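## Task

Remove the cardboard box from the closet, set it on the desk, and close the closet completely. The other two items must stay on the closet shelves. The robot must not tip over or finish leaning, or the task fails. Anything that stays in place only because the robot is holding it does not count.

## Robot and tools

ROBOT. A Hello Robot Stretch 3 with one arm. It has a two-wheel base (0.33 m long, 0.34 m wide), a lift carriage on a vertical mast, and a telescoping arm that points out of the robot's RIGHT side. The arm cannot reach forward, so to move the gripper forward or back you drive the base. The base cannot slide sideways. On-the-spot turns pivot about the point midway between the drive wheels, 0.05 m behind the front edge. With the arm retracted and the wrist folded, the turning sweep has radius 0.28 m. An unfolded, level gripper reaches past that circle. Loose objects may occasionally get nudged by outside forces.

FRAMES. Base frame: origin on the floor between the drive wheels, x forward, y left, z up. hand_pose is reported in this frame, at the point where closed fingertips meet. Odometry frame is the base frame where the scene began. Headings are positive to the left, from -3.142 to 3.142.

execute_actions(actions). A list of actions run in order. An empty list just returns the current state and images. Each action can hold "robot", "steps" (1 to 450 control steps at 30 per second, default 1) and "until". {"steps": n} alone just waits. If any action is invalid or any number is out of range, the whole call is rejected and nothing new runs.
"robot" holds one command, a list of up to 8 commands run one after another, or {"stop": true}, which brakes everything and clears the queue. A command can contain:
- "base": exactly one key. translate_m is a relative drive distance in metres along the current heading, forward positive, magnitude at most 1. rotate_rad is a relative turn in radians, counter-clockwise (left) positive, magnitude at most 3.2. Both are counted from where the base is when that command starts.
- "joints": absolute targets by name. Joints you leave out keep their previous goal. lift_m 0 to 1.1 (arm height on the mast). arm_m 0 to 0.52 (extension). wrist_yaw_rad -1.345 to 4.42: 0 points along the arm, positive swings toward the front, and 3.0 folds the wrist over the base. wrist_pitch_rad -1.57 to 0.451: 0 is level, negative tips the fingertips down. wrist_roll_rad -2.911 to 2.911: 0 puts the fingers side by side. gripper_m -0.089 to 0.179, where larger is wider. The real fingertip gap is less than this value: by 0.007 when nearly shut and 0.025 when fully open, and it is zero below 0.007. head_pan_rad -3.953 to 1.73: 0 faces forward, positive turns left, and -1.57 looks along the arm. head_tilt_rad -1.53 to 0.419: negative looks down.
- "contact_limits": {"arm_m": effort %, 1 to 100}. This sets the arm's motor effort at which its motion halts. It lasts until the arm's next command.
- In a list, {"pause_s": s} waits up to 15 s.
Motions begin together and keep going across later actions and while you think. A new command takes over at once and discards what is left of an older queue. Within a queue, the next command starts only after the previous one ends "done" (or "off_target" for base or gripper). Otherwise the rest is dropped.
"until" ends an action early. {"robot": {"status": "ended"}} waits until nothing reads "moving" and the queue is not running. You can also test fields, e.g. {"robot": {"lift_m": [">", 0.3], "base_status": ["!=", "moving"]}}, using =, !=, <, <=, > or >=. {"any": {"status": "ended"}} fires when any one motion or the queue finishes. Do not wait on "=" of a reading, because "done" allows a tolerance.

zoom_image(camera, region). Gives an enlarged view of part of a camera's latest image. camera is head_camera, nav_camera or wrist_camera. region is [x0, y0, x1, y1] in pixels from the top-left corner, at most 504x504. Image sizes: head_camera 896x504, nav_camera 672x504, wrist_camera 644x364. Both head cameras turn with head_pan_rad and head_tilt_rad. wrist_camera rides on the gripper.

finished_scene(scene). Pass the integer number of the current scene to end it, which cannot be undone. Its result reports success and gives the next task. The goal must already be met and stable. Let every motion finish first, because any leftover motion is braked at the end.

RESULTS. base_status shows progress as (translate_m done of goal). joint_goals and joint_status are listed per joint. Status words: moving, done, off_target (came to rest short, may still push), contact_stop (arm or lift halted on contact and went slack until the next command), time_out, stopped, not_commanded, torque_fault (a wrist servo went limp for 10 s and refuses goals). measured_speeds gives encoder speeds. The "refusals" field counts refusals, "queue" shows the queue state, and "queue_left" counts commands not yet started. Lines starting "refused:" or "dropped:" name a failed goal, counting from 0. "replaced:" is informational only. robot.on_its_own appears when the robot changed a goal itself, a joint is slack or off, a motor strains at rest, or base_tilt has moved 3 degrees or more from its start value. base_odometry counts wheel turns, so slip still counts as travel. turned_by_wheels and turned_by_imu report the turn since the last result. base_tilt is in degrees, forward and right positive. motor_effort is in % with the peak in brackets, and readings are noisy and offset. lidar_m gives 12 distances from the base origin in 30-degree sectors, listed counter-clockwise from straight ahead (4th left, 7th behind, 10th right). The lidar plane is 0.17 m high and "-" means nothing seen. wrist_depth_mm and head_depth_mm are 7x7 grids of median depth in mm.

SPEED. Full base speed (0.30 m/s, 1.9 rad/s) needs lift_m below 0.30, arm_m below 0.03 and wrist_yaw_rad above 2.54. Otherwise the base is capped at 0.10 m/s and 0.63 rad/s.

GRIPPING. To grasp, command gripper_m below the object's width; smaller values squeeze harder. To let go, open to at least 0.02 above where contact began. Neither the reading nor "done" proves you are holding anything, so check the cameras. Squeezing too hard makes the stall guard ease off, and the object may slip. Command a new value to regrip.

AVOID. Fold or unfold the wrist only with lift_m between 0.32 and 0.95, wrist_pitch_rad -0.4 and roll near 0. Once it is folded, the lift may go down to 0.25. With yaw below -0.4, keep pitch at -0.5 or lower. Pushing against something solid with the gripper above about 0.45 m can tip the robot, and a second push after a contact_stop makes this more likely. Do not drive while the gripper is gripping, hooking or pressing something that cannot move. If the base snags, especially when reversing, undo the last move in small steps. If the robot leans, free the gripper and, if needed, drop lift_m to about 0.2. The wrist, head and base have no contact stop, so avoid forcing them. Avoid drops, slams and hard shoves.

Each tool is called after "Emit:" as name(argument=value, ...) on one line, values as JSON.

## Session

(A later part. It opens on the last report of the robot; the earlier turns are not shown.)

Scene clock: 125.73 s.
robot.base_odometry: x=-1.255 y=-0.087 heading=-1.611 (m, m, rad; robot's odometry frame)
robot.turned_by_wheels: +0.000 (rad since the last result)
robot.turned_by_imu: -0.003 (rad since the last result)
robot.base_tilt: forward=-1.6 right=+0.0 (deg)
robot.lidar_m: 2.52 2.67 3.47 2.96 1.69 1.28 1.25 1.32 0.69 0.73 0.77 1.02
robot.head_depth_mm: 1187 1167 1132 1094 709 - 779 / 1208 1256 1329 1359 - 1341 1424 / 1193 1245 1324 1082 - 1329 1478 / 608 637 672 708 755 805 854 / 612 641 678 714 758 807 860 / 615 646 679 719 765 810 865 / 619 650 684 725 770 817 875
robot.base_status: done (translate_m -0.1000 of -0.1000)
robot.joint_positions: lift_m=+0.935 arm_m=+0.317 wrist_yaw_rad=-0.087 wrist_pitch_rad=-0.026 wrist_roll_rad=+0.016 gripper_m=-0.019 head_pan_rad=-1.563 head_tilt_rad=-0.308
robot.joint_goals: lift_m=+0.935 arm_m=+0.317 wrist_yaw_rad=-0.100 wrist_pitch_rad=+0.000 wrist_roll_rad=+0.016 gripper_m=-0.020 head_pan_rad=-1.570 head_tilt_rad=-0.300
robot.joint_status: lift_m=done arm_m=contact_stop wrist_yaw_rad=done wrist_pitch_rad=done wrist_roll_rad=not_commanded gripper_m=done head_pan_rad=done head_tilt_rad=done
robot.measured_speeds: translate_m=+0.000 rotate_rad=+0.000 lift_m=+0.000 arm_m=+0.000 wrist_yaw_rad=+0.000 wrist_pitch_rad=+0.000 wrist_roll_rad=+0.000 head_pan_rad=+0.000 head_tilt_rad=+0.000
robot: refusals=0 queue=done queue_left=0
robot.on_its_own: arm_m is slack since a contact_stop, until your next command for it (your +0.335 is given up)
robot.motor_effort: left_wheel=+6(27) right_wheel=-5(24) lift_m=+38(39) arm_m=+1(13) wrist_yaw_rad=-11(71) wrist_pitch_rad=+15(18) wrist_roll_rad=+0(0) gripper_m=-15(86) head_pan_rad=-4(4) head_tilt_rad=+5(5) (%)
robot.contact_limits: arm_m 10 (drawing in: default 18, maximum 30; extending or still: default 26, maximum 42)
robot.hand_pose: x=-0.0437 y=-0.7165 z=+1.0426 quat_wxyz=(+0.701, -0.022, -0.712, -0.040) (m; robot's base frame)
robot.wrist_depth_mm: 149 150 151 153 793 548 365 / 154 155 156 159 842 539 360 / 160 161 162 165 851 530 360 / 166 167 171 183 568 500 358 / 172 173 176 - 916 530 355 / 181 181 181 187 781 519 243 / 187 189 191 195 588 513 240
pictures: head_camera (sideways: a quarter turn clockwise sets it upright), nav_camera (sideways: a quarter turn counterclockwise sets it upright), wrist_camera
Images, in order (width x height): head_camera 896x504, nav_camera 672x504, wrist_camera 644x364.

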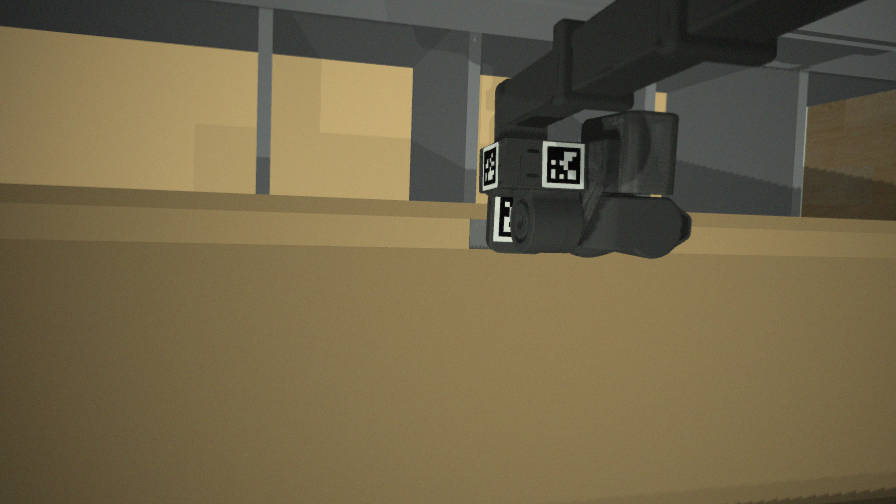

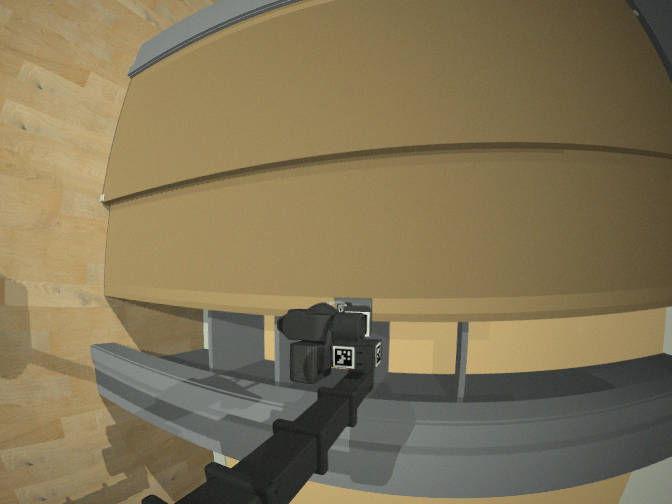

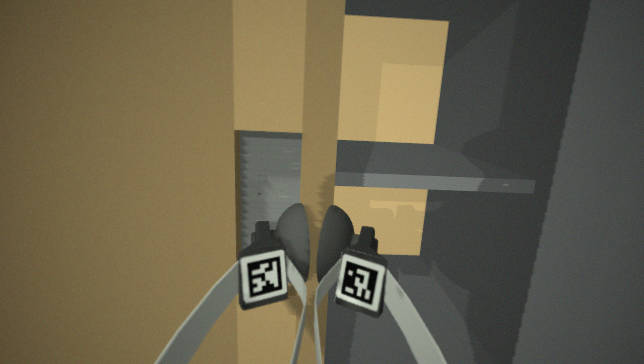

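Emit:
execute_actions(actions=[{"robot":{"base":{"translate_m":-0.12}},"steps":450,"until":{"robot":{"status":"ended"}}}])

Scene clock: 128.87 s.
robot.base_odometry: x=-1.250 y=+0.033 heading=-1.611 (m, m, rad; robot's odometry frame)
robot.turned_by_wheels: +0.000 (rad since the last result)
robot.turned_by_imu: -0.002 (rad since the last result)
robot.base_tilt: forward=-1.7 right=-0.1 (deg)
robot.lidar_m: 2.65 2.79 3.00 2.98 1.53 1.16 1.13 1.19 0.66 0.65 0.76 1.01
robot.head_depth_mm: 529 554 588 620 652 - 754 / 1179 626 604 622 - 706 744 / 1193 1254 1311 1200 - 1307 1419 / 604 630 666 704 750 801 853 / 606 635 670 711 750 801 852 / 610 638 675 710 754 807 859 / 613 642 677 718 760 810 866
robot.base_status: done (translate_m -0.1200 of -0.1200)
robot.joint_positions: lift_m=+0.935 arm_m=+0.311 wrist_yaw_rad=-0.049 wrist_pitch_rad=-0.026 wrist_roll_rad=+0.016 gripper_m=-0.019 head_pan_rad=-1.563 head_tilt_rad=-0.308
robot.joint_goals: lift_m=+0.935 arm_m=+0.311 wrist_yaw_rad=-0.051 wrist_pitch_rad=+0.000 wrist_roll_rad=+0.016 gripper_m=-0.020 head_pan_rad=-1.570 head_tilt_rad=-0.300
robot.joint_status: lift_m=done arm_m=contact_stop wrist_yaw_rad=done wrist_pitch_rad=done wrist_roll_rad=not_commanded gripper_m=done head_pan_rad=done head_tilt_rad=done
robot.measured_speeds: translate_m=+0.000 rotate_rad=+0.000 lift_m=+0.000 arm_m=+0.000 wrist_yaw_rad=+0.000 wrist_pitch_rad=+0.000 wrist_roll_rad=+0.000 head_pan_rad=+0.000 head_tilt_rad=+0.000
robot: refusals=0 queue=done queue_left=0
robot.on_its_own: wrist_yaw_rad is held at -0.051, not at your -0.100, by its stall guard, which is not easing now; arm_m is slack since a contact_stop, until your next command for it (your +0.335 is given up)
robot.motor_effort: left_wheel=+3(27) right_wheel=-2(24) lift_m=+38(37) arm_m=+1(4) wrist_yaw_rad=-2(70) wrist_pitch_rad=+15(15) wrist_roll_rad=+0(0) gripper_m=-14(20) head_pan_rad=-4(4) head_tilt_rad=+5(5) (%)
robot.contact_limits: arm_m 10 (drawing in: default 18, maximum 30; extending or still: default 26, maximum 42)
robot.hand_pose: x=-0.0341 y=-0.7108 z=+1.0426 quat_wxyz=(+0.701, -0.008, -0.712, -0.027) (m; robot's base frame)
robot.wrist_depth_mm: 153 153 152 153 677 180 118 / 159 158 157 159 729 177 117 / 165 164 163 165 689 175 116 / 171 171 173 182 533 173 115 / 178 177 179 187 665 171 114 / 185 185 183 187 576 168 113 / 193 193 192 195 551 166 116
pictures: head_camera (sideways: a quarter turn clockwise sets it upright), nav_camera (sideways: a quarter turn counterclockwise sets it upright), wrist_camera
Images, in order (width x height): head_camera 896x504, nav_camera 672x504, wrist_camera 644x364.

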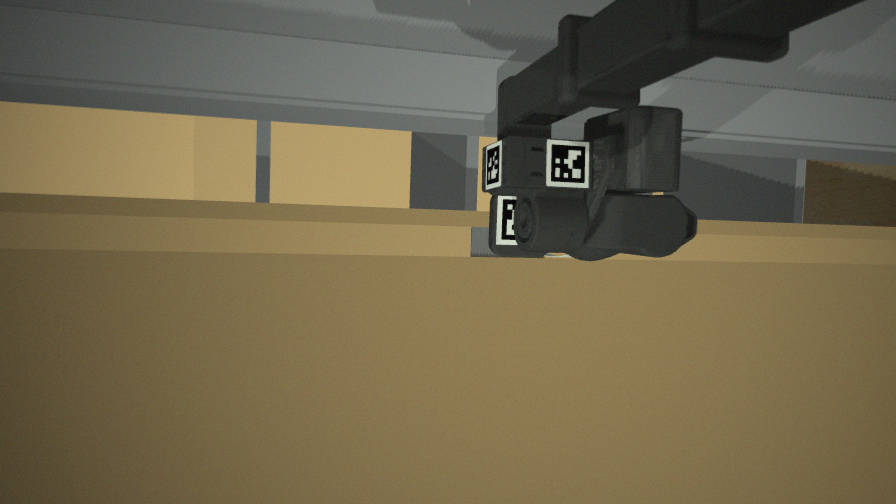

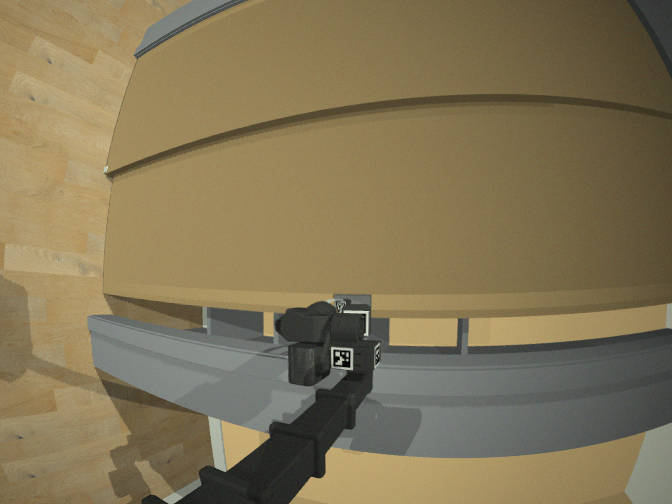

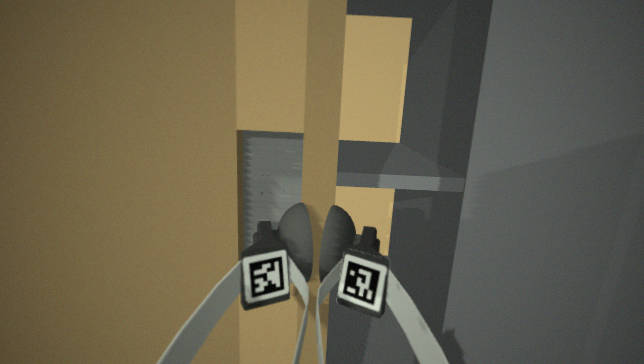

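Emit:
execute_actions(actions=[{"robot":[{"joints":{"gripper_m":0.04}},{"joints":{"arm_m":0.27}},{"base":{"translate_m":0.11},"joints":{"wrist_yaw_rad":-0.35,"gripper_m":0.0}},{"joints":{"arm_m":0.335},"contact_limits":{"arm_m":10}}],"steps":450,"until":{"robot":{"status":"ended"}}}])

Scene clock: 135.17 s.
robot.base_odometry: x=-1.255 y=-0.077 heading=-1.610 (m, m, rad; robot's odometry frame)
robot.turned_by_wheels: +0.000 (rad since the last result)
robot.turned_by_imu: -0.001 (rad since the last result)
robot.base_tilt: forward=-1.7 right=-0.2 (deg)
robot.lidar_m: 2.54 2.68 3.49 2.96 1.68 1.27 1.24 1.31 0.68 0.73 0.77 1.02
robot.head_depth_mm: 1169 1127 1097 740 675 - 757 / 603 637 673 728 - 1305 1420 / 606 637 668 703 - 803 845 / 607 639 673 711 756 806 857 / 613 642 677 715 757 805 864 / 614 645 679 718 764 814 868 / 618 651 686 723 769 818 878
robot.base_status: done (translate_m +0.1100 of +0.1100)
robot.joint_positions: lift_m=+0.935 arm_m=+0.323 wrist_yaw_rad=-0.347 wrist_pitch_rad=-0.028 wrist_roll_rad=+0.016 gripper_m=+0.000 head_pan_rad=-1.563 head_tilt_rad=-0.308
robot.joint_goals: lift_m=+0.935 arm_m=+0.323 wrist_yaw_rad=-0.350 wrist_pitch_rad=+0.000 wrist_roll_rad=+0.016 gripper_m=+0.000 head_pan_rad=-1.570 head_tilt_rad=-0.300
robot.joint_status: lift_m=done arm_m=contact_stop wrist_yaw_rad=done wrist_pitch_rad=done wrist_roll_rad=not_commanded gripper_m=done head_pan_rad=done head_tilt_rad=done
robot.measured_speeds: translate_m=+0.000 rotate_rad=+0.001 lift_m=+0.000 arm_m=-0.005 wrist_yaw_rad=+0.010 wrist_pitch_rad=+0.000 wrist_roll_rad=+0.000 head_pan_rad=+0.000 head_tilt_rad=+0.000
robot: refusals=0 queue=dropped queue_left=0
robot.on_its_own: arm_m is slack since a contact_stop, until your next command for it (your +0.335 is given up)
robot.motor_effort: left_wheel=+10(11) right_wheel=-11(11) lift_m=+38(38) arm_m=+6(7) wrist_yaw_rad=-3(4) wrist_pitch_rad=+16(18) wrist_roll_rad=+0(0) gripper_m=-2(78) head_pan_rad=-4(4) head_tilt_rad=+5(5) (%)
robot.contact_limits: arm_m 10 (drawing in: default 18, maximum 30; extending or still: default 26, maximum 42)
robot.hand_pose: x=-0.1083 y=-0.7081 z=+1.0420 quat_wxyz=(+0.689, -0.113, -0.704, -0.131) (m; robot's base frame)
robot.wrist_depth_mm: 130 136 146 157 411 217 163 / 134 141 151 163 436 218 164 / 138 145 157 170 440 219 164 / 142 151 162 187 446 219 164 / 148 156 168 - 480 221 166 / 153 162 172 - 476 222 166 / 158 168 186 201 477 222 171
pictures: head_camera (sideways: a quarter turn clockwise sets it upright), nav_camera (sideways: a quarter turn counterclockwise sets it upright), wrist_camera
Images, in order (width x height): head_camera 896x504, nav_camera 672x504, wrist_camera 644x364.

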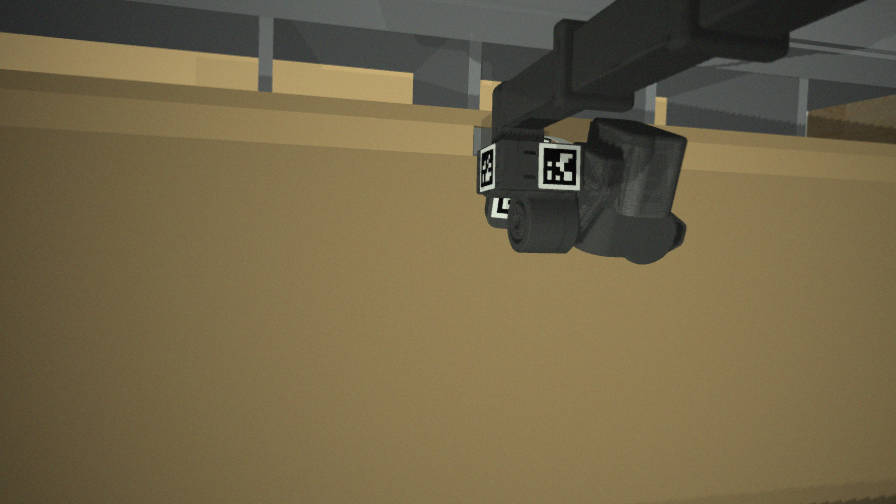

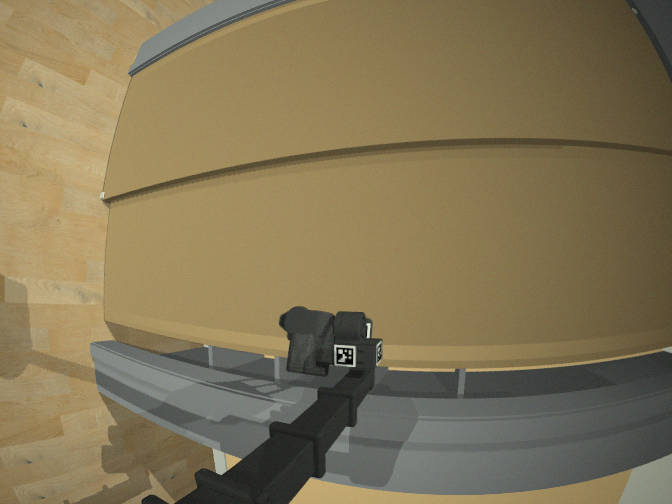

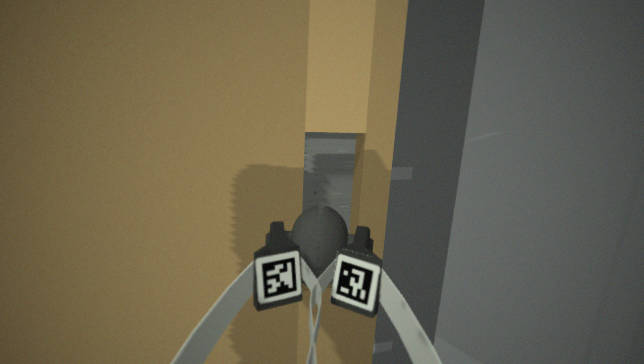

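Emit:
execute_actions(actions=[{"robot":{"base":{"translate_m":-0.11},"joints":{"arm_m":0.328},"contact_limits":{"arm_m":14}},"steps":450,"until":{"robot":{"status":"ended"}}}])

Scene clock: 139.30 s.
robot.base_odometry: x=-1.250 y=+0.033 heading=-1.611 (m, m, rad; robot's odometry frame)
robot.turned_by_wheels: +0.000 (rad since the last result)
robot.turned_by_imu: +0.127 (rad since the last result)
robot.base_tilt: forward=-1.6 right=-0.1 (deg)
robot.lidar_m: 2.63 2.91 2.99 2.72 1.41 1.16 1.15 1.28 0.65 0.72 0.79 1.18
robot.head_depth_mm: 1159 1220 1263 1101 679 - 726 / 586 615 653 692 - 1294 1423 / 596 626 658 690 - 793 831 / 607 637 672 710 756 805 850 / 617 650 686 724 768 817 877 / 632 664 701 741 786 835 898 / 644 676 716 756 807 862 913
robot.base_status: done (translate_m -0.1100 of -0.1100)
robot.joint_positions: lift_m=+0.935 arm_m=+0.308 wrist_yaw_rad=-0.351 wrist_pitch_rad=-0.026 wrist_roll_rad=+0.016 gripper_m=+0.000 head_pan_rad=-1.564 head_tilt_rad=-0.306
robot.joint_goals: lift_m=+0.935 arm_m=+0.308 wrist_yaw_rad=-0.350 wrist_pitch_rad=+0.000 wrist_roll_rad=+0.016 gripper_m=+0.000 head_pan_rad=-1.570 head_tilt_rad=-0.300
robot.joint_status: lift_m=done arm_m=contact_stop wrist_yaw_rad=done wrist_pitch_rad=done wrist_roll_rad=not_commanded gripper_m=done head_pan_rad=done head_tilt_rad=done
robot.measured_speeds: translate_m=+0.000 rotate_rad=+0.000 lift_m=+0.000 arm_m=+0.000 wrist_yaw_rad=+0.000 wrist_pitch_rad=+0.000 wrist_roll_rad=+0.000 head_pan_rad=+0.000 head_tilt_rad=+0.000
robot: refusals=0 queue=dropped queue_left=0
robot.on_its_own: arm_m is slack since a contact_stop, until your next command for it (your +0.328 is given up)
robot.motor_effort: left_wheel=+0(24) right_wheel=-1(22) lift_m=+36(38) arm_m=+1(17) wrist_yaw_rad=+0(38) wrist_pitch_rad=+15(22) wrist_roll_rad=+0(0) gripper_m=-3(7) head_pan_rad=-3(4) head_tilt_rad=+4(5) (%)
robot.contact_limits: arm_m 14 (drawing in: default 18, maximum 30; extending or still: default 26, maximum 42)
robot.hand_pose: x=-0.1093 y=-0.6930 z=+1.0425 quat_wxyz=(+0.689, -0.115, -0.703, -0.132) (m; robot's base frame)
robot.wrist_depth_mm: 140 145 150 157 461 222 160 / 144 150 156 162 461 223 159 / 150 154 162 169 498 222 160 / 155 160 168 186 478 221 159 / 160 166 174 - 491 221 159 / 166 172 179 - 528 221 159 / 172 180 191 199 493 220 159
pictures: head_camera (sideways: a quarter turn clockwise sets it upright), nav_camera (sideways: a quarter turn counterclockwise sets it upright), wrist_camera
Images, in order (width x height): head_camera 896x504, nav_camera 672x504, wrist_camera 644x364.

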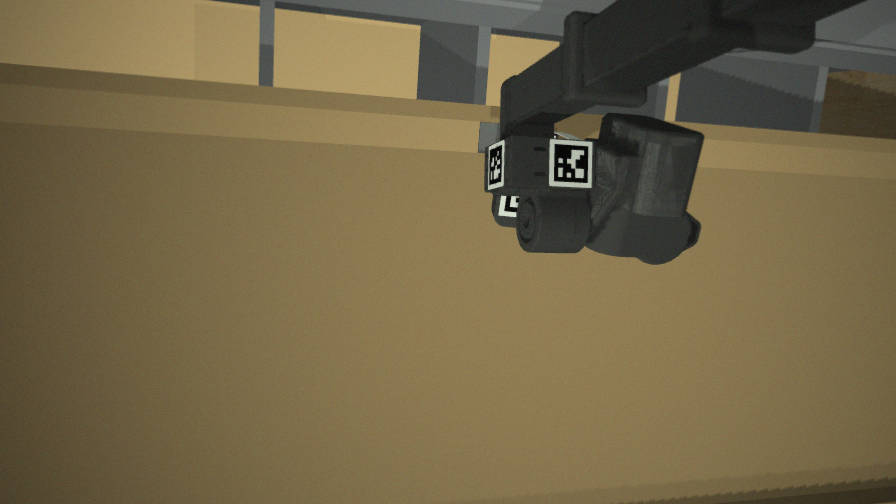

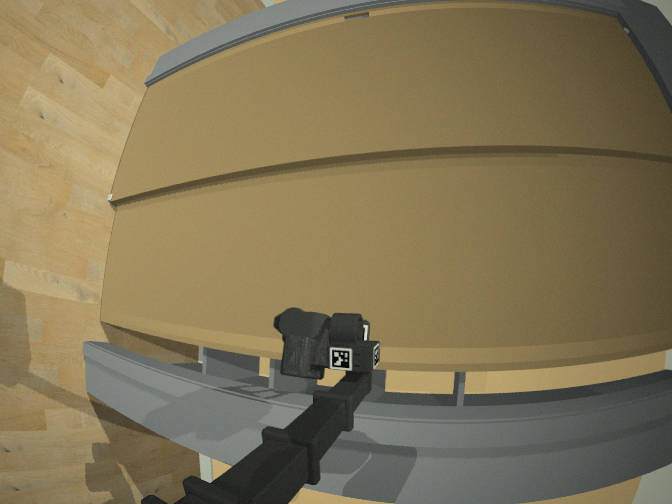

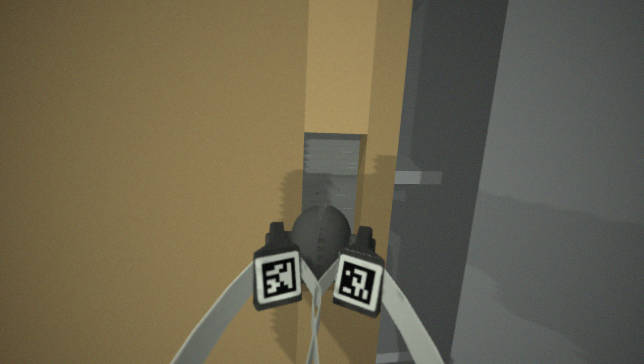

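Emit:
execute_actions(actions=[{"robot":[{"joints":{"arm_m":0.27}},{"base":{"rotate_rad":-0.127},"joints":{"wrist_yaw_rad":-0.15}}],"steps":450,"until":{"robot":{"status":"ended"}}}])

Scene clock: 142.57 s.
robot.base_odometry: x=-1.250 y=+0.033 heading=-1.738 (m, m, rad; robot's odometry frame)
robot.turned_by_wheels: -0.127 (rad since the last result)
robot.turned_by_imu: -0.127 (rad since the last result)
robot.base_tilt: forward=-1.6 right=+0.0 (deg)
robot.lidar_m: 2.62 2.77 3.50 2.99 1.56 1.18 1.15 1.22 0.65 0.65 0.75 1.00
robot.head_depth_mm: 525 548 576 610 644 - 748 / 1173 1225 1284 706 - 696 741 / 603 634 1299 1084 - 1239 1430 / 596 628 659 695 740 792 839 / 601 631 665 701 743 792 847 / 605 636 669 707 747 801 852 / 608 638 671 711 752 798 858
robot.base_status: done (rotate_rad -0.1269 of -0.1270)
robot.joint_positions: lift_m=+0.935 arm_m=+0.270 wrist_yaw_rad=-0.152 wrist_pitch_rad=-0.025 wrist_roll_rad=+0.016 gripper_m=+0.000 head_pan_rad=-1.564 head_tilt_rad=-0.306
robot.joint_goals: lift_m=+0.935 arm_m=+0.270 wrist_yaw_rad=-0.150 wrist_pitch_rad=+0.000 wrist_roll_rad=+0.016 gripper_m=+0.000 head_pan_rad=-1.570 head_tilt_rad=-0.300
robot.joint_status: lift_m=done arm_m=done wrist_yaw_rad=done wrist_pitch_rad=done wrist_roll_rad=not_commanded gripper_m=done head_pan_rad=done head_tilt_rad=done
robot.measured_speeds: translate_m=+0.000 rotate_rad=+0.000 lift_m=+0.000 arm_m=+0.000 wrist_yaw_rad=+0.000 wrist_pitch_rad=+0.000 wrist_roll_rad=+0.000 head_pan_rad=+0.000 head_tilt_rad=+0.000
robot: refusals=0 queue=done queue_left=0
robot.motor_effort: left_wheel=+3(8) right_wheel=-2(5) lift_m=+36(36) arm_m=-2(1) wrist_yaw_rad=+1(1) wrist_pitch_rad=+15(15) wrist_roll_rad=+0(0) gripper_m=-3(3) head_pan_rad=-4(4) head_tilt_rad=+4(4) (%)
robot.hand_pose: x=-0.0602 y=-0.6679 z=+1.0429 quat_wxyz=(+0.699, -0.045, -0.711, -0.062) (m; robot's base frame)
robot.wrist_depth_mm: 173 177 181 187 559 165 124 / 179 183 187 855 550 164 127 / 186 190 194 666 551 163 131 / 192 196 203 485 496 163 137 / 199 204 211 - 280 162 143 / 207 213 217 - 250 162 149 / 215 221 228 578 302 167 157
pictures: head_camera (sideways: a quarter turn clockwise sets it upright), nav_camera (sideways: a quarter turn counterclockwise sets it upright), wrist_camera
Images, in order (width x height): head_camera 896x504, nav_camera 672x504, wrist_camera 644x364.

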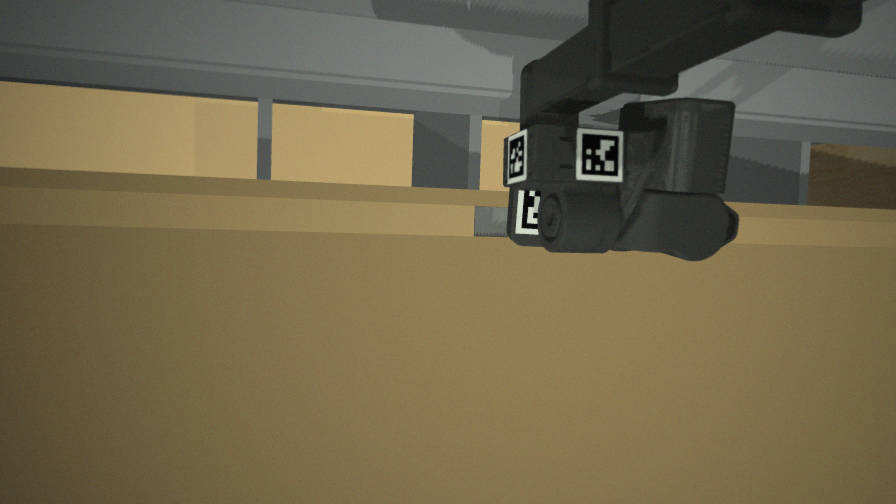

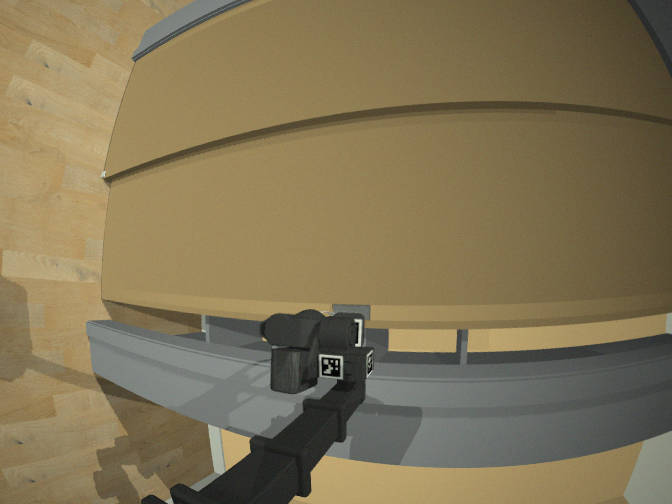

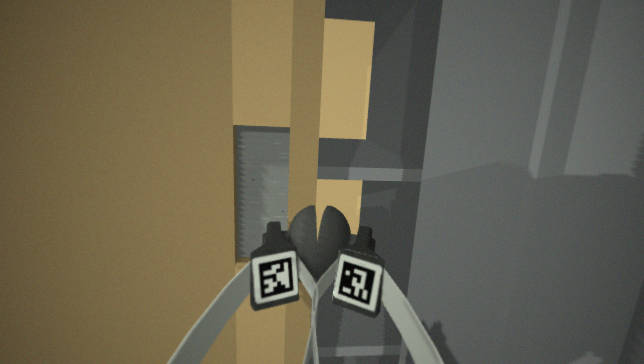

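Emit:
execute_actions(actions=[{"robot":[{"base":{"translate_m":0.029}},{"joints":{"arm_m":0.33},"contact_limits":{"arm_m":10}}],"steps":450,"until":{"robot":{"status":"ended"}}},{"robot":{"base":{"translate_m":-0.05}},"steps":450,"until":{"robot":{"status":"ended"}}}])

Scene clock: 147.87 s.
robot.base_odometry: x=-1.247 y=+0.054 heading=-1.738 (m, m, rad; robot's odometry frame)
robot.turned_by_wheels: +0.000 (rad since the last result)
robot.turned_by_imu: -0.002 (rad since the last result)
robot.base_tilt: forward=-1.6 right=-0.1 (deg)
robot.lidar_m: 2.64 2.79 3.02 2.99 1.53 1.16 1.13 1.19 0.65 0.64 0.75 1.00
robot.head_depth_mm: 520 547 580 613 643 - 747 / 1178 637 609 615 - 688 730 / 594 625 661 699 - 838 849 / 596 626 661 696 741 792 837 / 599 630 662 703 740 788 844 / 603 635 668 706 747 796 853 / 606 634 674 711 754 803 857
robot.base_status: done (translate_m -0.0500 of -0.0500)
robot.joint_positions: lift_m=+0.935 arm_m=+0.304 wrist_yaw_rad=-0.140 wrist_pitch_rad=-0.027 wrist_roll_rad=+0.016 gripper_m=+0.000 head_pan_rad=-1.564 head_tilt_rad=-0.306
robot.joint_goals: lift_m=+0.935 arm_m=+0.304 wrist_yaw_rad=-0.150 wrist_pitch_rad=+0.000 wrist_roll_rad=+0.016 gripper_m=+0.000 head_pan_rad=-1.570 head_tilt_rad=-0.300
robot.joint_status: lift_m=done arm_m=contact_stop wrist_yaw_rad=done wrist_pitch_rad=done wrist_roll_rad=not_commanded gripper_m=done head_pan_rad=done head_tilt_rad=done
robot.measured_speeds: translate_m=+0.000 rotate_rad=+0.000 lift_m=+0.000 arm_m=+0.000 wrist_yaw_rad=+0.000 wrist_pitch_rad=+0.000 wrist_roll_rad=+0.000 head_pan_rad=+0.000 head_tilt_rad=+0.000
robot: refusals=0 queue=done queue_left=0
robot.on_its_own: arm_m is slack since a contact_stop, until your next command for it (your +0.330 is given up)
robot.motor_effort: left_wheel=+5(25) right_wheel=-3(20) lift_m=+35(36) arm_m=+1(7) wrist_yaw_rad=-9(54) wrist_pitch_rad=+16(19) wrist_roll_rad=+0(0) gripper_m=-1(7) head_pan_rad=-4(3) head_tilt_rad=+3(4) (%)
robot.contact_limits: arm_m 10 (drawing in: default 18, maximum 30; extending or still: default 26, maximum 42)
robot.hand_pose: x=-0.0572 y=-0.7024 z=+1.0423 quat_wxyz=(+0.699, -0.040, -0.711, -0.059) (m; robot's base frame)
robot.wrist_depth_mm: 144 146 150 152 434 141 99 / 149 152 155 158 469 140 102 / 155 157 161 164 464 139 102 / 160 163 167 182 221 138 101 / 167 170 173 179 504 137 102 / 174 177 179 - 216 136 106 / 181 184 189 194 214 135 111
pictures: head_camera (sideways: a quarter turn clockwise sets it upright), nav_camera (sideways: a quarter turn counterclockwise sets it upright), wrist_camera
Images, in order (width x height): head_camera 896x504, nav_camera 672x504, wrist_camera 644x364.

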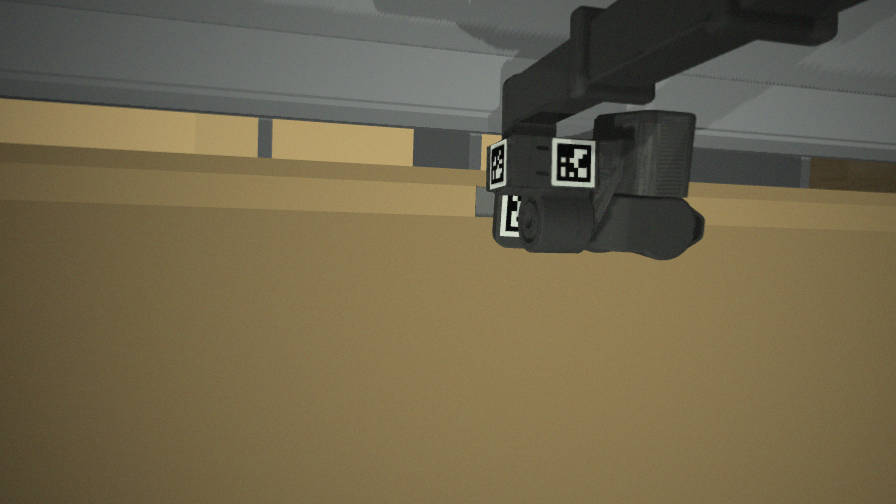

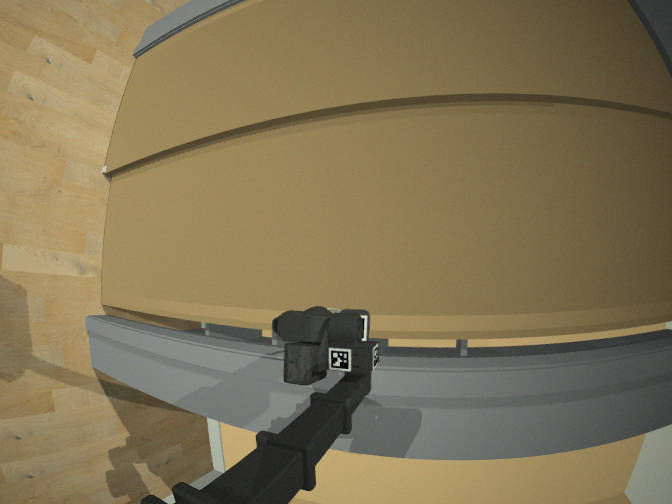

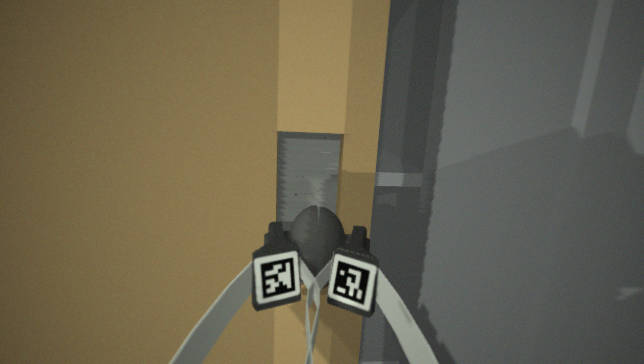

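Gap about 4 cm.

Emit:
execute_actions(actions=[{"robot":{"base":{"translate_m":-0.045}},"steps":450,"until":{"robot":{"status":"ended"}}}])

Scene clock: 150.03 s.
robot.base_odometry: x=-1.239 y=+0.098 heading=-1.738 (m, m, rad; robot's odometry frame)
robot.turned_by_wheels: +0.000 (rad since the last result)
robot.turned_by_imu: -0.001 (rad since the last result)
robot.base_tilt: forward=-1.6 right=+0.0 (deg)
robot.lidar_m: 2.69 2.83 3.51 2.99 1.47 1.11 1.09 1.15 0.66 0.64 0.75 0.99
robot.head_depth_mm: 528 555 585 613 638 - 743 / 523 547 577 611 - 695 741 / 592 616 649 676 - 733 750 / 592 625 655 692 738 790 836 / 597 629 661 701 739 786 843 / 601 631 666 704 744 797 845 / 604 637 667 707 750 798 854
robot.base_status: done (translate_m -0.0450 of -0.0450)
robot.joint_positions: lift_m=+0.935 arm_m=+0.302 wrist_yaw_rad=-0.141 wrist_pitch_rad=-0.027 wrist_roll_rad=+0.016 gripper_m=+0.000 head_pan_rad=-1.564 head_tilt_rad=-0.306
robot.joint_goals: lift_m=+0.935 arm_m=+0.302 wrist_yaw_rad=-0.150 wrist_pitch_rad=+0.000 wrist_roll_rad=+0.016 gripper_m=+0.000 head_pan_rad=-1.570 head_tilt_rad=-0.300
robot.joint_status: lift_m=done arm_m=contact_stop wrist_yaw_rad=done wrist_pitch_rad=done wrist_roll_rad=not_commanded gripper_m=done head_pan_rad=done head_tilt_rad=done
robot.measured_speeds: translate_m=+0.000 rotate_rad=+0.000 lift_m=+0.000 arm_m=+0.000 wrist_yaw_rad=+0.000 wrist_pitch_rad=+0.000 wrist_roll_rad=+0.000 head_pan_rad=+0.000 head_tilt_rad=+0.000
robot: refusals=0 queue=done queue_left=0
robot.on_its_own: arm_m is slack since a contact_stop, until your next command for it (your +0.330 is given up)
robot.motor_effort: left_wheel=+4(28) right_wheel=-3(20) lift_m=+36(36) arm_m=+1(3) wrist_yaw_rad=-9(57) wrist_pitch_rad=+16(16) wrist_roll_rad=+0(0) gripper_m=-1(6) head_pan_rad=-4(3) head_tilt_rad=+4(4) (%)
robot.contact_limits: arm_m 10 (drawing in: default 18, maximum 30; extending or still: default 26, maximum 42)
robot.hand_pose: x=-0.0574 y=-0.7000 z=+1.0423 quat_wxyz=(+0.699, -0.040, -0.711, -0.059) (m; robot's base frame)
robot.wrist_depth_mm: 144 146 150 153 123 84 85 / 149 152 154 159 121 87 89 / 154 157 161 165 119 90 92 / 160 163 166 181 118 94 96 / 166 169 173 179 117 98 101 / 173 176 179 - 116 102 106 / 181 184 189 193 116 107 127
pictures: head_camera (sideways: a quarter turn clockwise sets it upright), nav_camera (sideways: a quarter turn counterclockwise sets it upright), wrist_camera
Images, in order (width x height): head_camera 896x504, nav_camera 672x504, wrist_camera 644x364.

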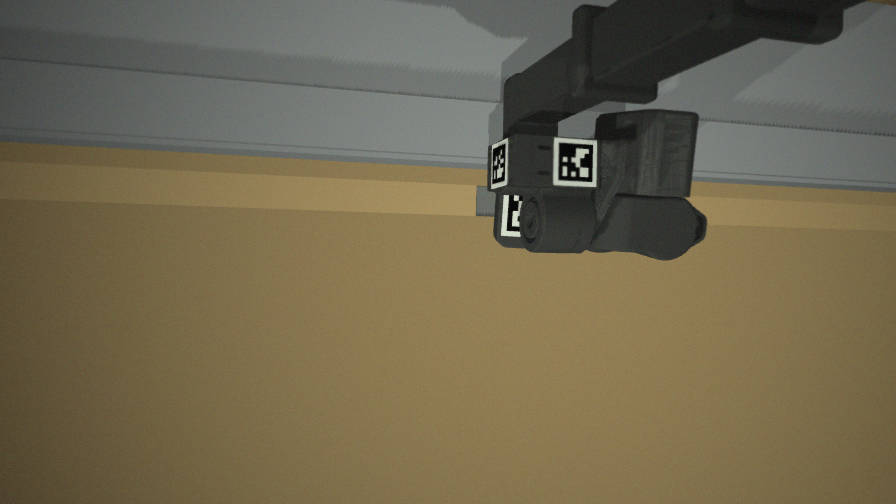

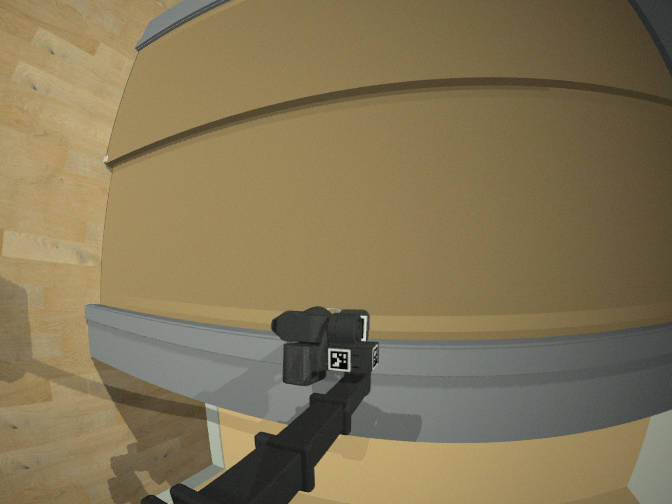

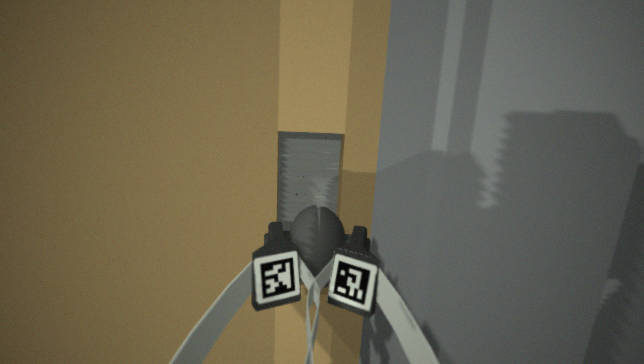

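Emit:
execute_actions(actions=[{"robot":[{"base":{"translate_m":-0.01}},{"joints":{"arm_m":0.15}},{"base":{"translate_m":1.0},"joints":{"wrist_yaw_rad":0}}],"steps":450,"until":{"robot":{"status":"ended"}}},{"steps":200,"until":{"robot":{"status":"ended"}}}])

Scene clock: 165.77 s.
robot.base_odometry: x=-1.404 y=-0.878 heading=-1.738 (m, m, rad; robot's odometry frame)
robot.turned_by_wheels: +0.000 (rad since the last result)
robot.turned_by_imu: +0.000 (rad since the last result)
robot.base_tilt: forward=-1.6 right=+0.0 (deg)
robot.lidar_m: 1.71 1.81 2.57 2.91 2.77 2.12 2.08 1.03 0.73 0.70 0.74 1.74
robot.head_depth_mm: 591 618 651 686 721 - - / 593 623 655 691 727 - - / 595 625 659 695 728 - - / 600 629 662 699 733 - 841 / 604 634 666 700 745 791 840 / 584 612 643 684 726 770 827 / 596 626 659 698 740 788 839
robot.base_status: done (translate_m +1.0000 of +1.0000)
robot.joint_positions: lift_m=+0.935 arm_m=+0.150 wrist_yaw_rad=-0.002 wrist_pitch_rad=-0.024 wrist_roll_rad=+0.016 gripper_m=+0.000 head_pan_rad=-1.564 head_tilt_rad=-0.306
robot.joint_goals: lift_m=+0.935 arm_m=+0.150 wrist_yaw_rad=+0.000 wrist_pitch_rad=+0.000 wrist_roll_rad=+0.016 gripper_m=+0.000 head_pan_rad=-1.570 head_tilt_rad=-0.300
robot.joint_status: lift_m=done arm_m=done wrist_yaw_rad=done wrist_pitch_rad=done wrist_roll_rad=not_commanded gripper_m=done head_pan_rad=done head_tilt_rad=done
robot.measured_speeds: translate_m=+0.000 rotate_rad=+0.000 lift_m=+0.000 arm_m=+0.000 wrist_yaw_rad=+0.000 wrist_pitch_rad=+0.000 wrist_roll_rad=+0.000 head_pan_rad=+0.000 head_tilt_rad=+0.000
robot: refusals=0 queue=done queue_left=0
robot.motor_effort: left_wheel=+1(15) right_wheel=-1(10) lift_m=+36(36) arm_m=-3(3) wrist_yaw_rad=+1(25) wrist_pitch_rad=+14(16) wrist_roll_rad=+0(0) gripper_m=-3(4) head_pan_rad=-3(4) head_tilt_rad=+4(3) (%)
robot.hand_pose: x=-0.0219 y=-0.5509 z=+1.0431 quat_wxyz=(+0.702, +0.008, -0.713, -0.009) (m; robot's base frame)
robot.wrist_depth_mm: 298 282 304 299 297 291 286 / 308 292 316 312 306 301 296 / 321 303 329 322 316 311 306 / 333 317 344 334 327 321 319 / 345 326 352 - 342 336 331 / 364 343 362 - 355 347 341 / 379 357 384 376 371 364 357
pictures: head_camera (sideways: a quarter turn clockwise sets it upright), nav_camera (sideways: a quarter turn counterclockwise sets it upright), wrist_camera
Images, in order (width x height): head_camera 896x504, nav_camera 672x504, wrist_camera 644x364.

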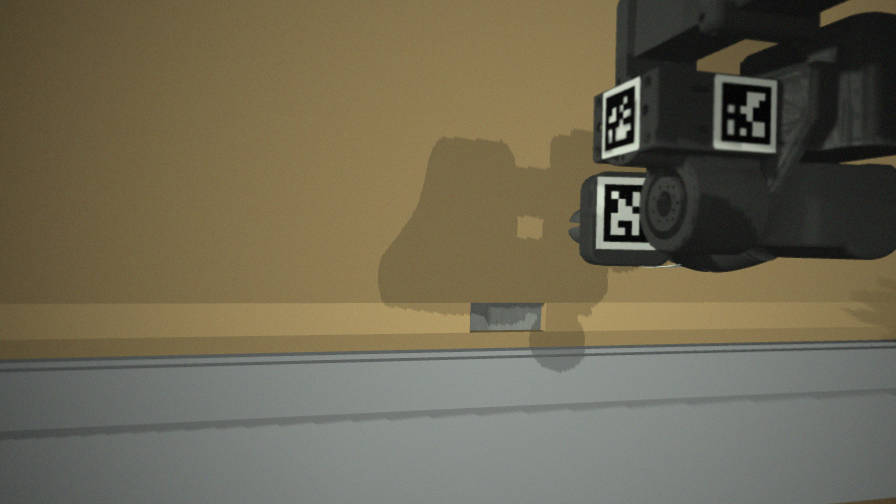

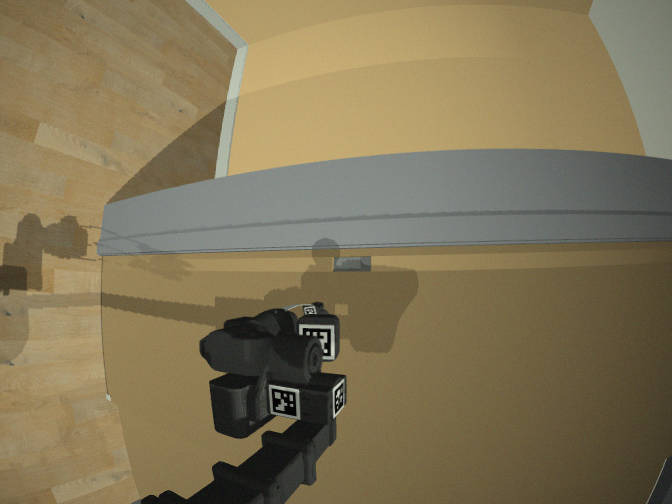

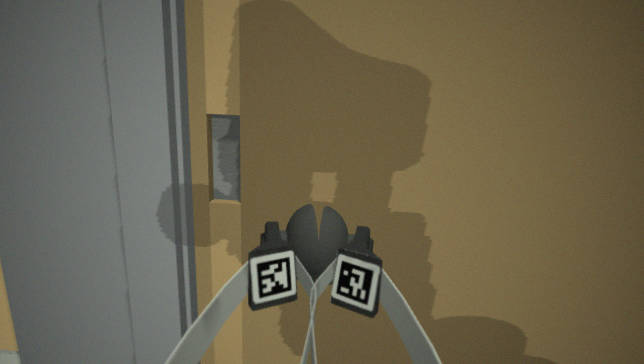

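Emit:
execute_actions(actions=[{"robot":[{"base":{"translate_m":0.097},"joints":{"arm_m":0.27}}],"steps":450,"until":{"robot":{"status":"ended"}}}])

Scene clock: 168.13 s.
robot.base_odometry: x=-1.420 y=-0.974 heading=-1.738 (m, m, rad; robot's odometry frame)
robot.turned_by_wheels: +0.000 (rad since the last result)
robot.turned_by_imu: +0.000 (rad since the last result)
robot.base_tilt: forward=-1.8 right=-0.1 (deg)
robot.lidar_m: 1.60 1.70 2.42 2.91 2.89 2.22 2.17 1.03 0.74 0.69 0.74 1.65
robot.head_depth_mm: 594 622 655 691 719 - 838 / 597 629 659 696 - 797 831 / 600 631 663 697 - 807 840 / 597 623 659 691 723 783 838 / 588 620 651 688 728 777 822 / 597 627 661 698 738 787 837 / 606 642 1388 1483 1576 1685 1544
robot.base_status: done (translate_m +0.0970 of +0.0970)
robot.joint_positions: lift_m=+0.935 arm_m=+0.270 wrist_yaw_rad=-0.001 wrist_pitch_rad=-0.024 wrist_roll_rad=+0.016 gripper_m=+0.000 head_pan_rad=-1.564 head_tilt_rad=-0.306
robot.joint_goals: lift_m=+0.935 arm_m=+0.270 wrist_yaw_rad=+0.000 wrist_pitch_rad=+0.000 wrist_roll_rad=+0.016 gripper_m=+0.000 head_pan_rad=-1.570 head_tilt_rad=-0.300
robot.joint_status: lift_m=done arm_m=done wrist_yaw_rad=done wrist_pitch_rad=done wrist_roll_rad=not_commanded gripper_m=done head_pan_rad=done head_tilt_rad=done
robot.measured_speeds: translate_m=+0.000 rotate_rad=+0.000 lift_m=+0.000 arm_m=+0.000 wrist_yaw_rad=+0.000 wrist_pitch_rad=+0.000 wrist_roll_rad=+0.000 head_pan_rad=+0.000 head_tilt_rad=+0.000
robot: refusals=0 queue=done queue_left=0
robot.motor_effort: left_wheel=+2(7) right_wheel=-1(2) lift_m=+36(37) arm_m=+4(1) wrist_yaw_rad=+0(1) wrist_pitch_rad=+14(14) wrist_roll_rad=+0(0) gripper_m=-3(3) head_pan_rad=-4(3) head_tilt_rad=+4(3) (%)
robot.hand_pose: x=-0.0216 y=-0.6702 z=+1.0431 quat_wxyz=(+0.702, +0.008, -0.713, -0.009) (m; robot's base frame)
robot.wrist_depth_mm: 186 182 168 192 190 187 184 / 191 187 175 199 197 193 190 / 200 196 181 209 204 200 197 / 207 203 187 219 211 207 204 / 216 211 194 - 219 215 211 / 225 221 200 - 227 224 219 / 236 232 214 241 236 232 228
pictures: head_camera (sideways: a quarter turn clockwise sets it upright), nav_camera (sideways: a quarter turn counterclockwise sets it upright), wrist_camera
Images, in order (width x height): head_camera 896x504, nav_camera 672x504, wrist_camera 644x364.

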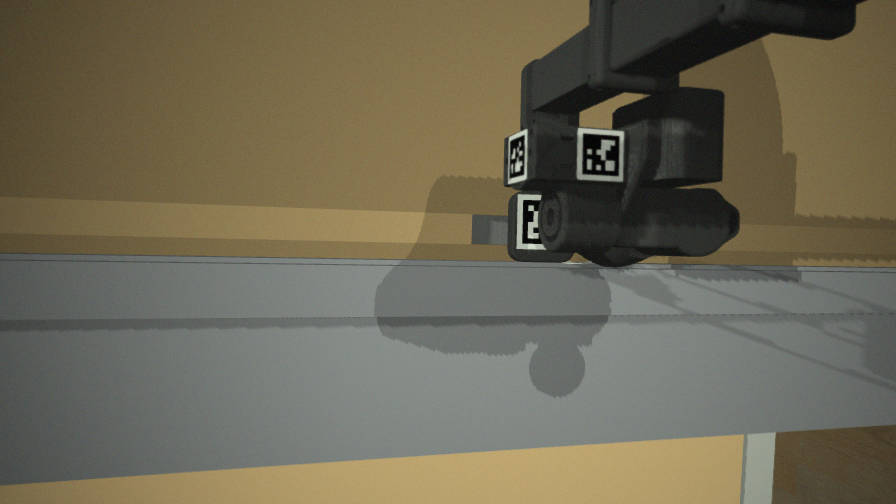

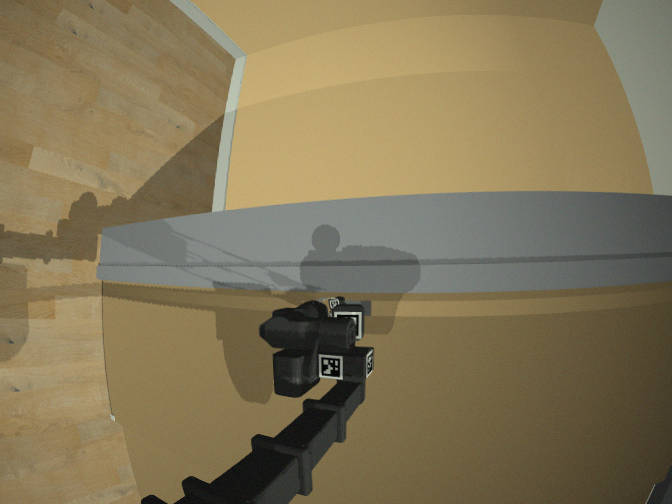

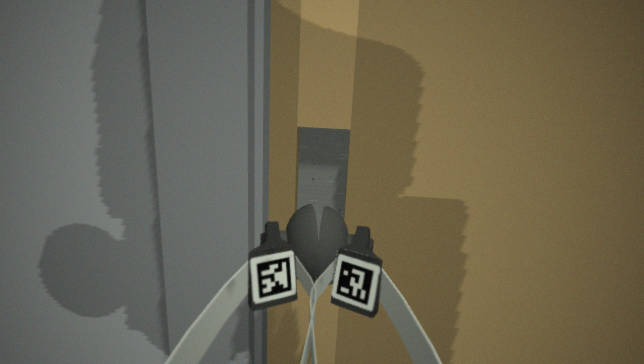

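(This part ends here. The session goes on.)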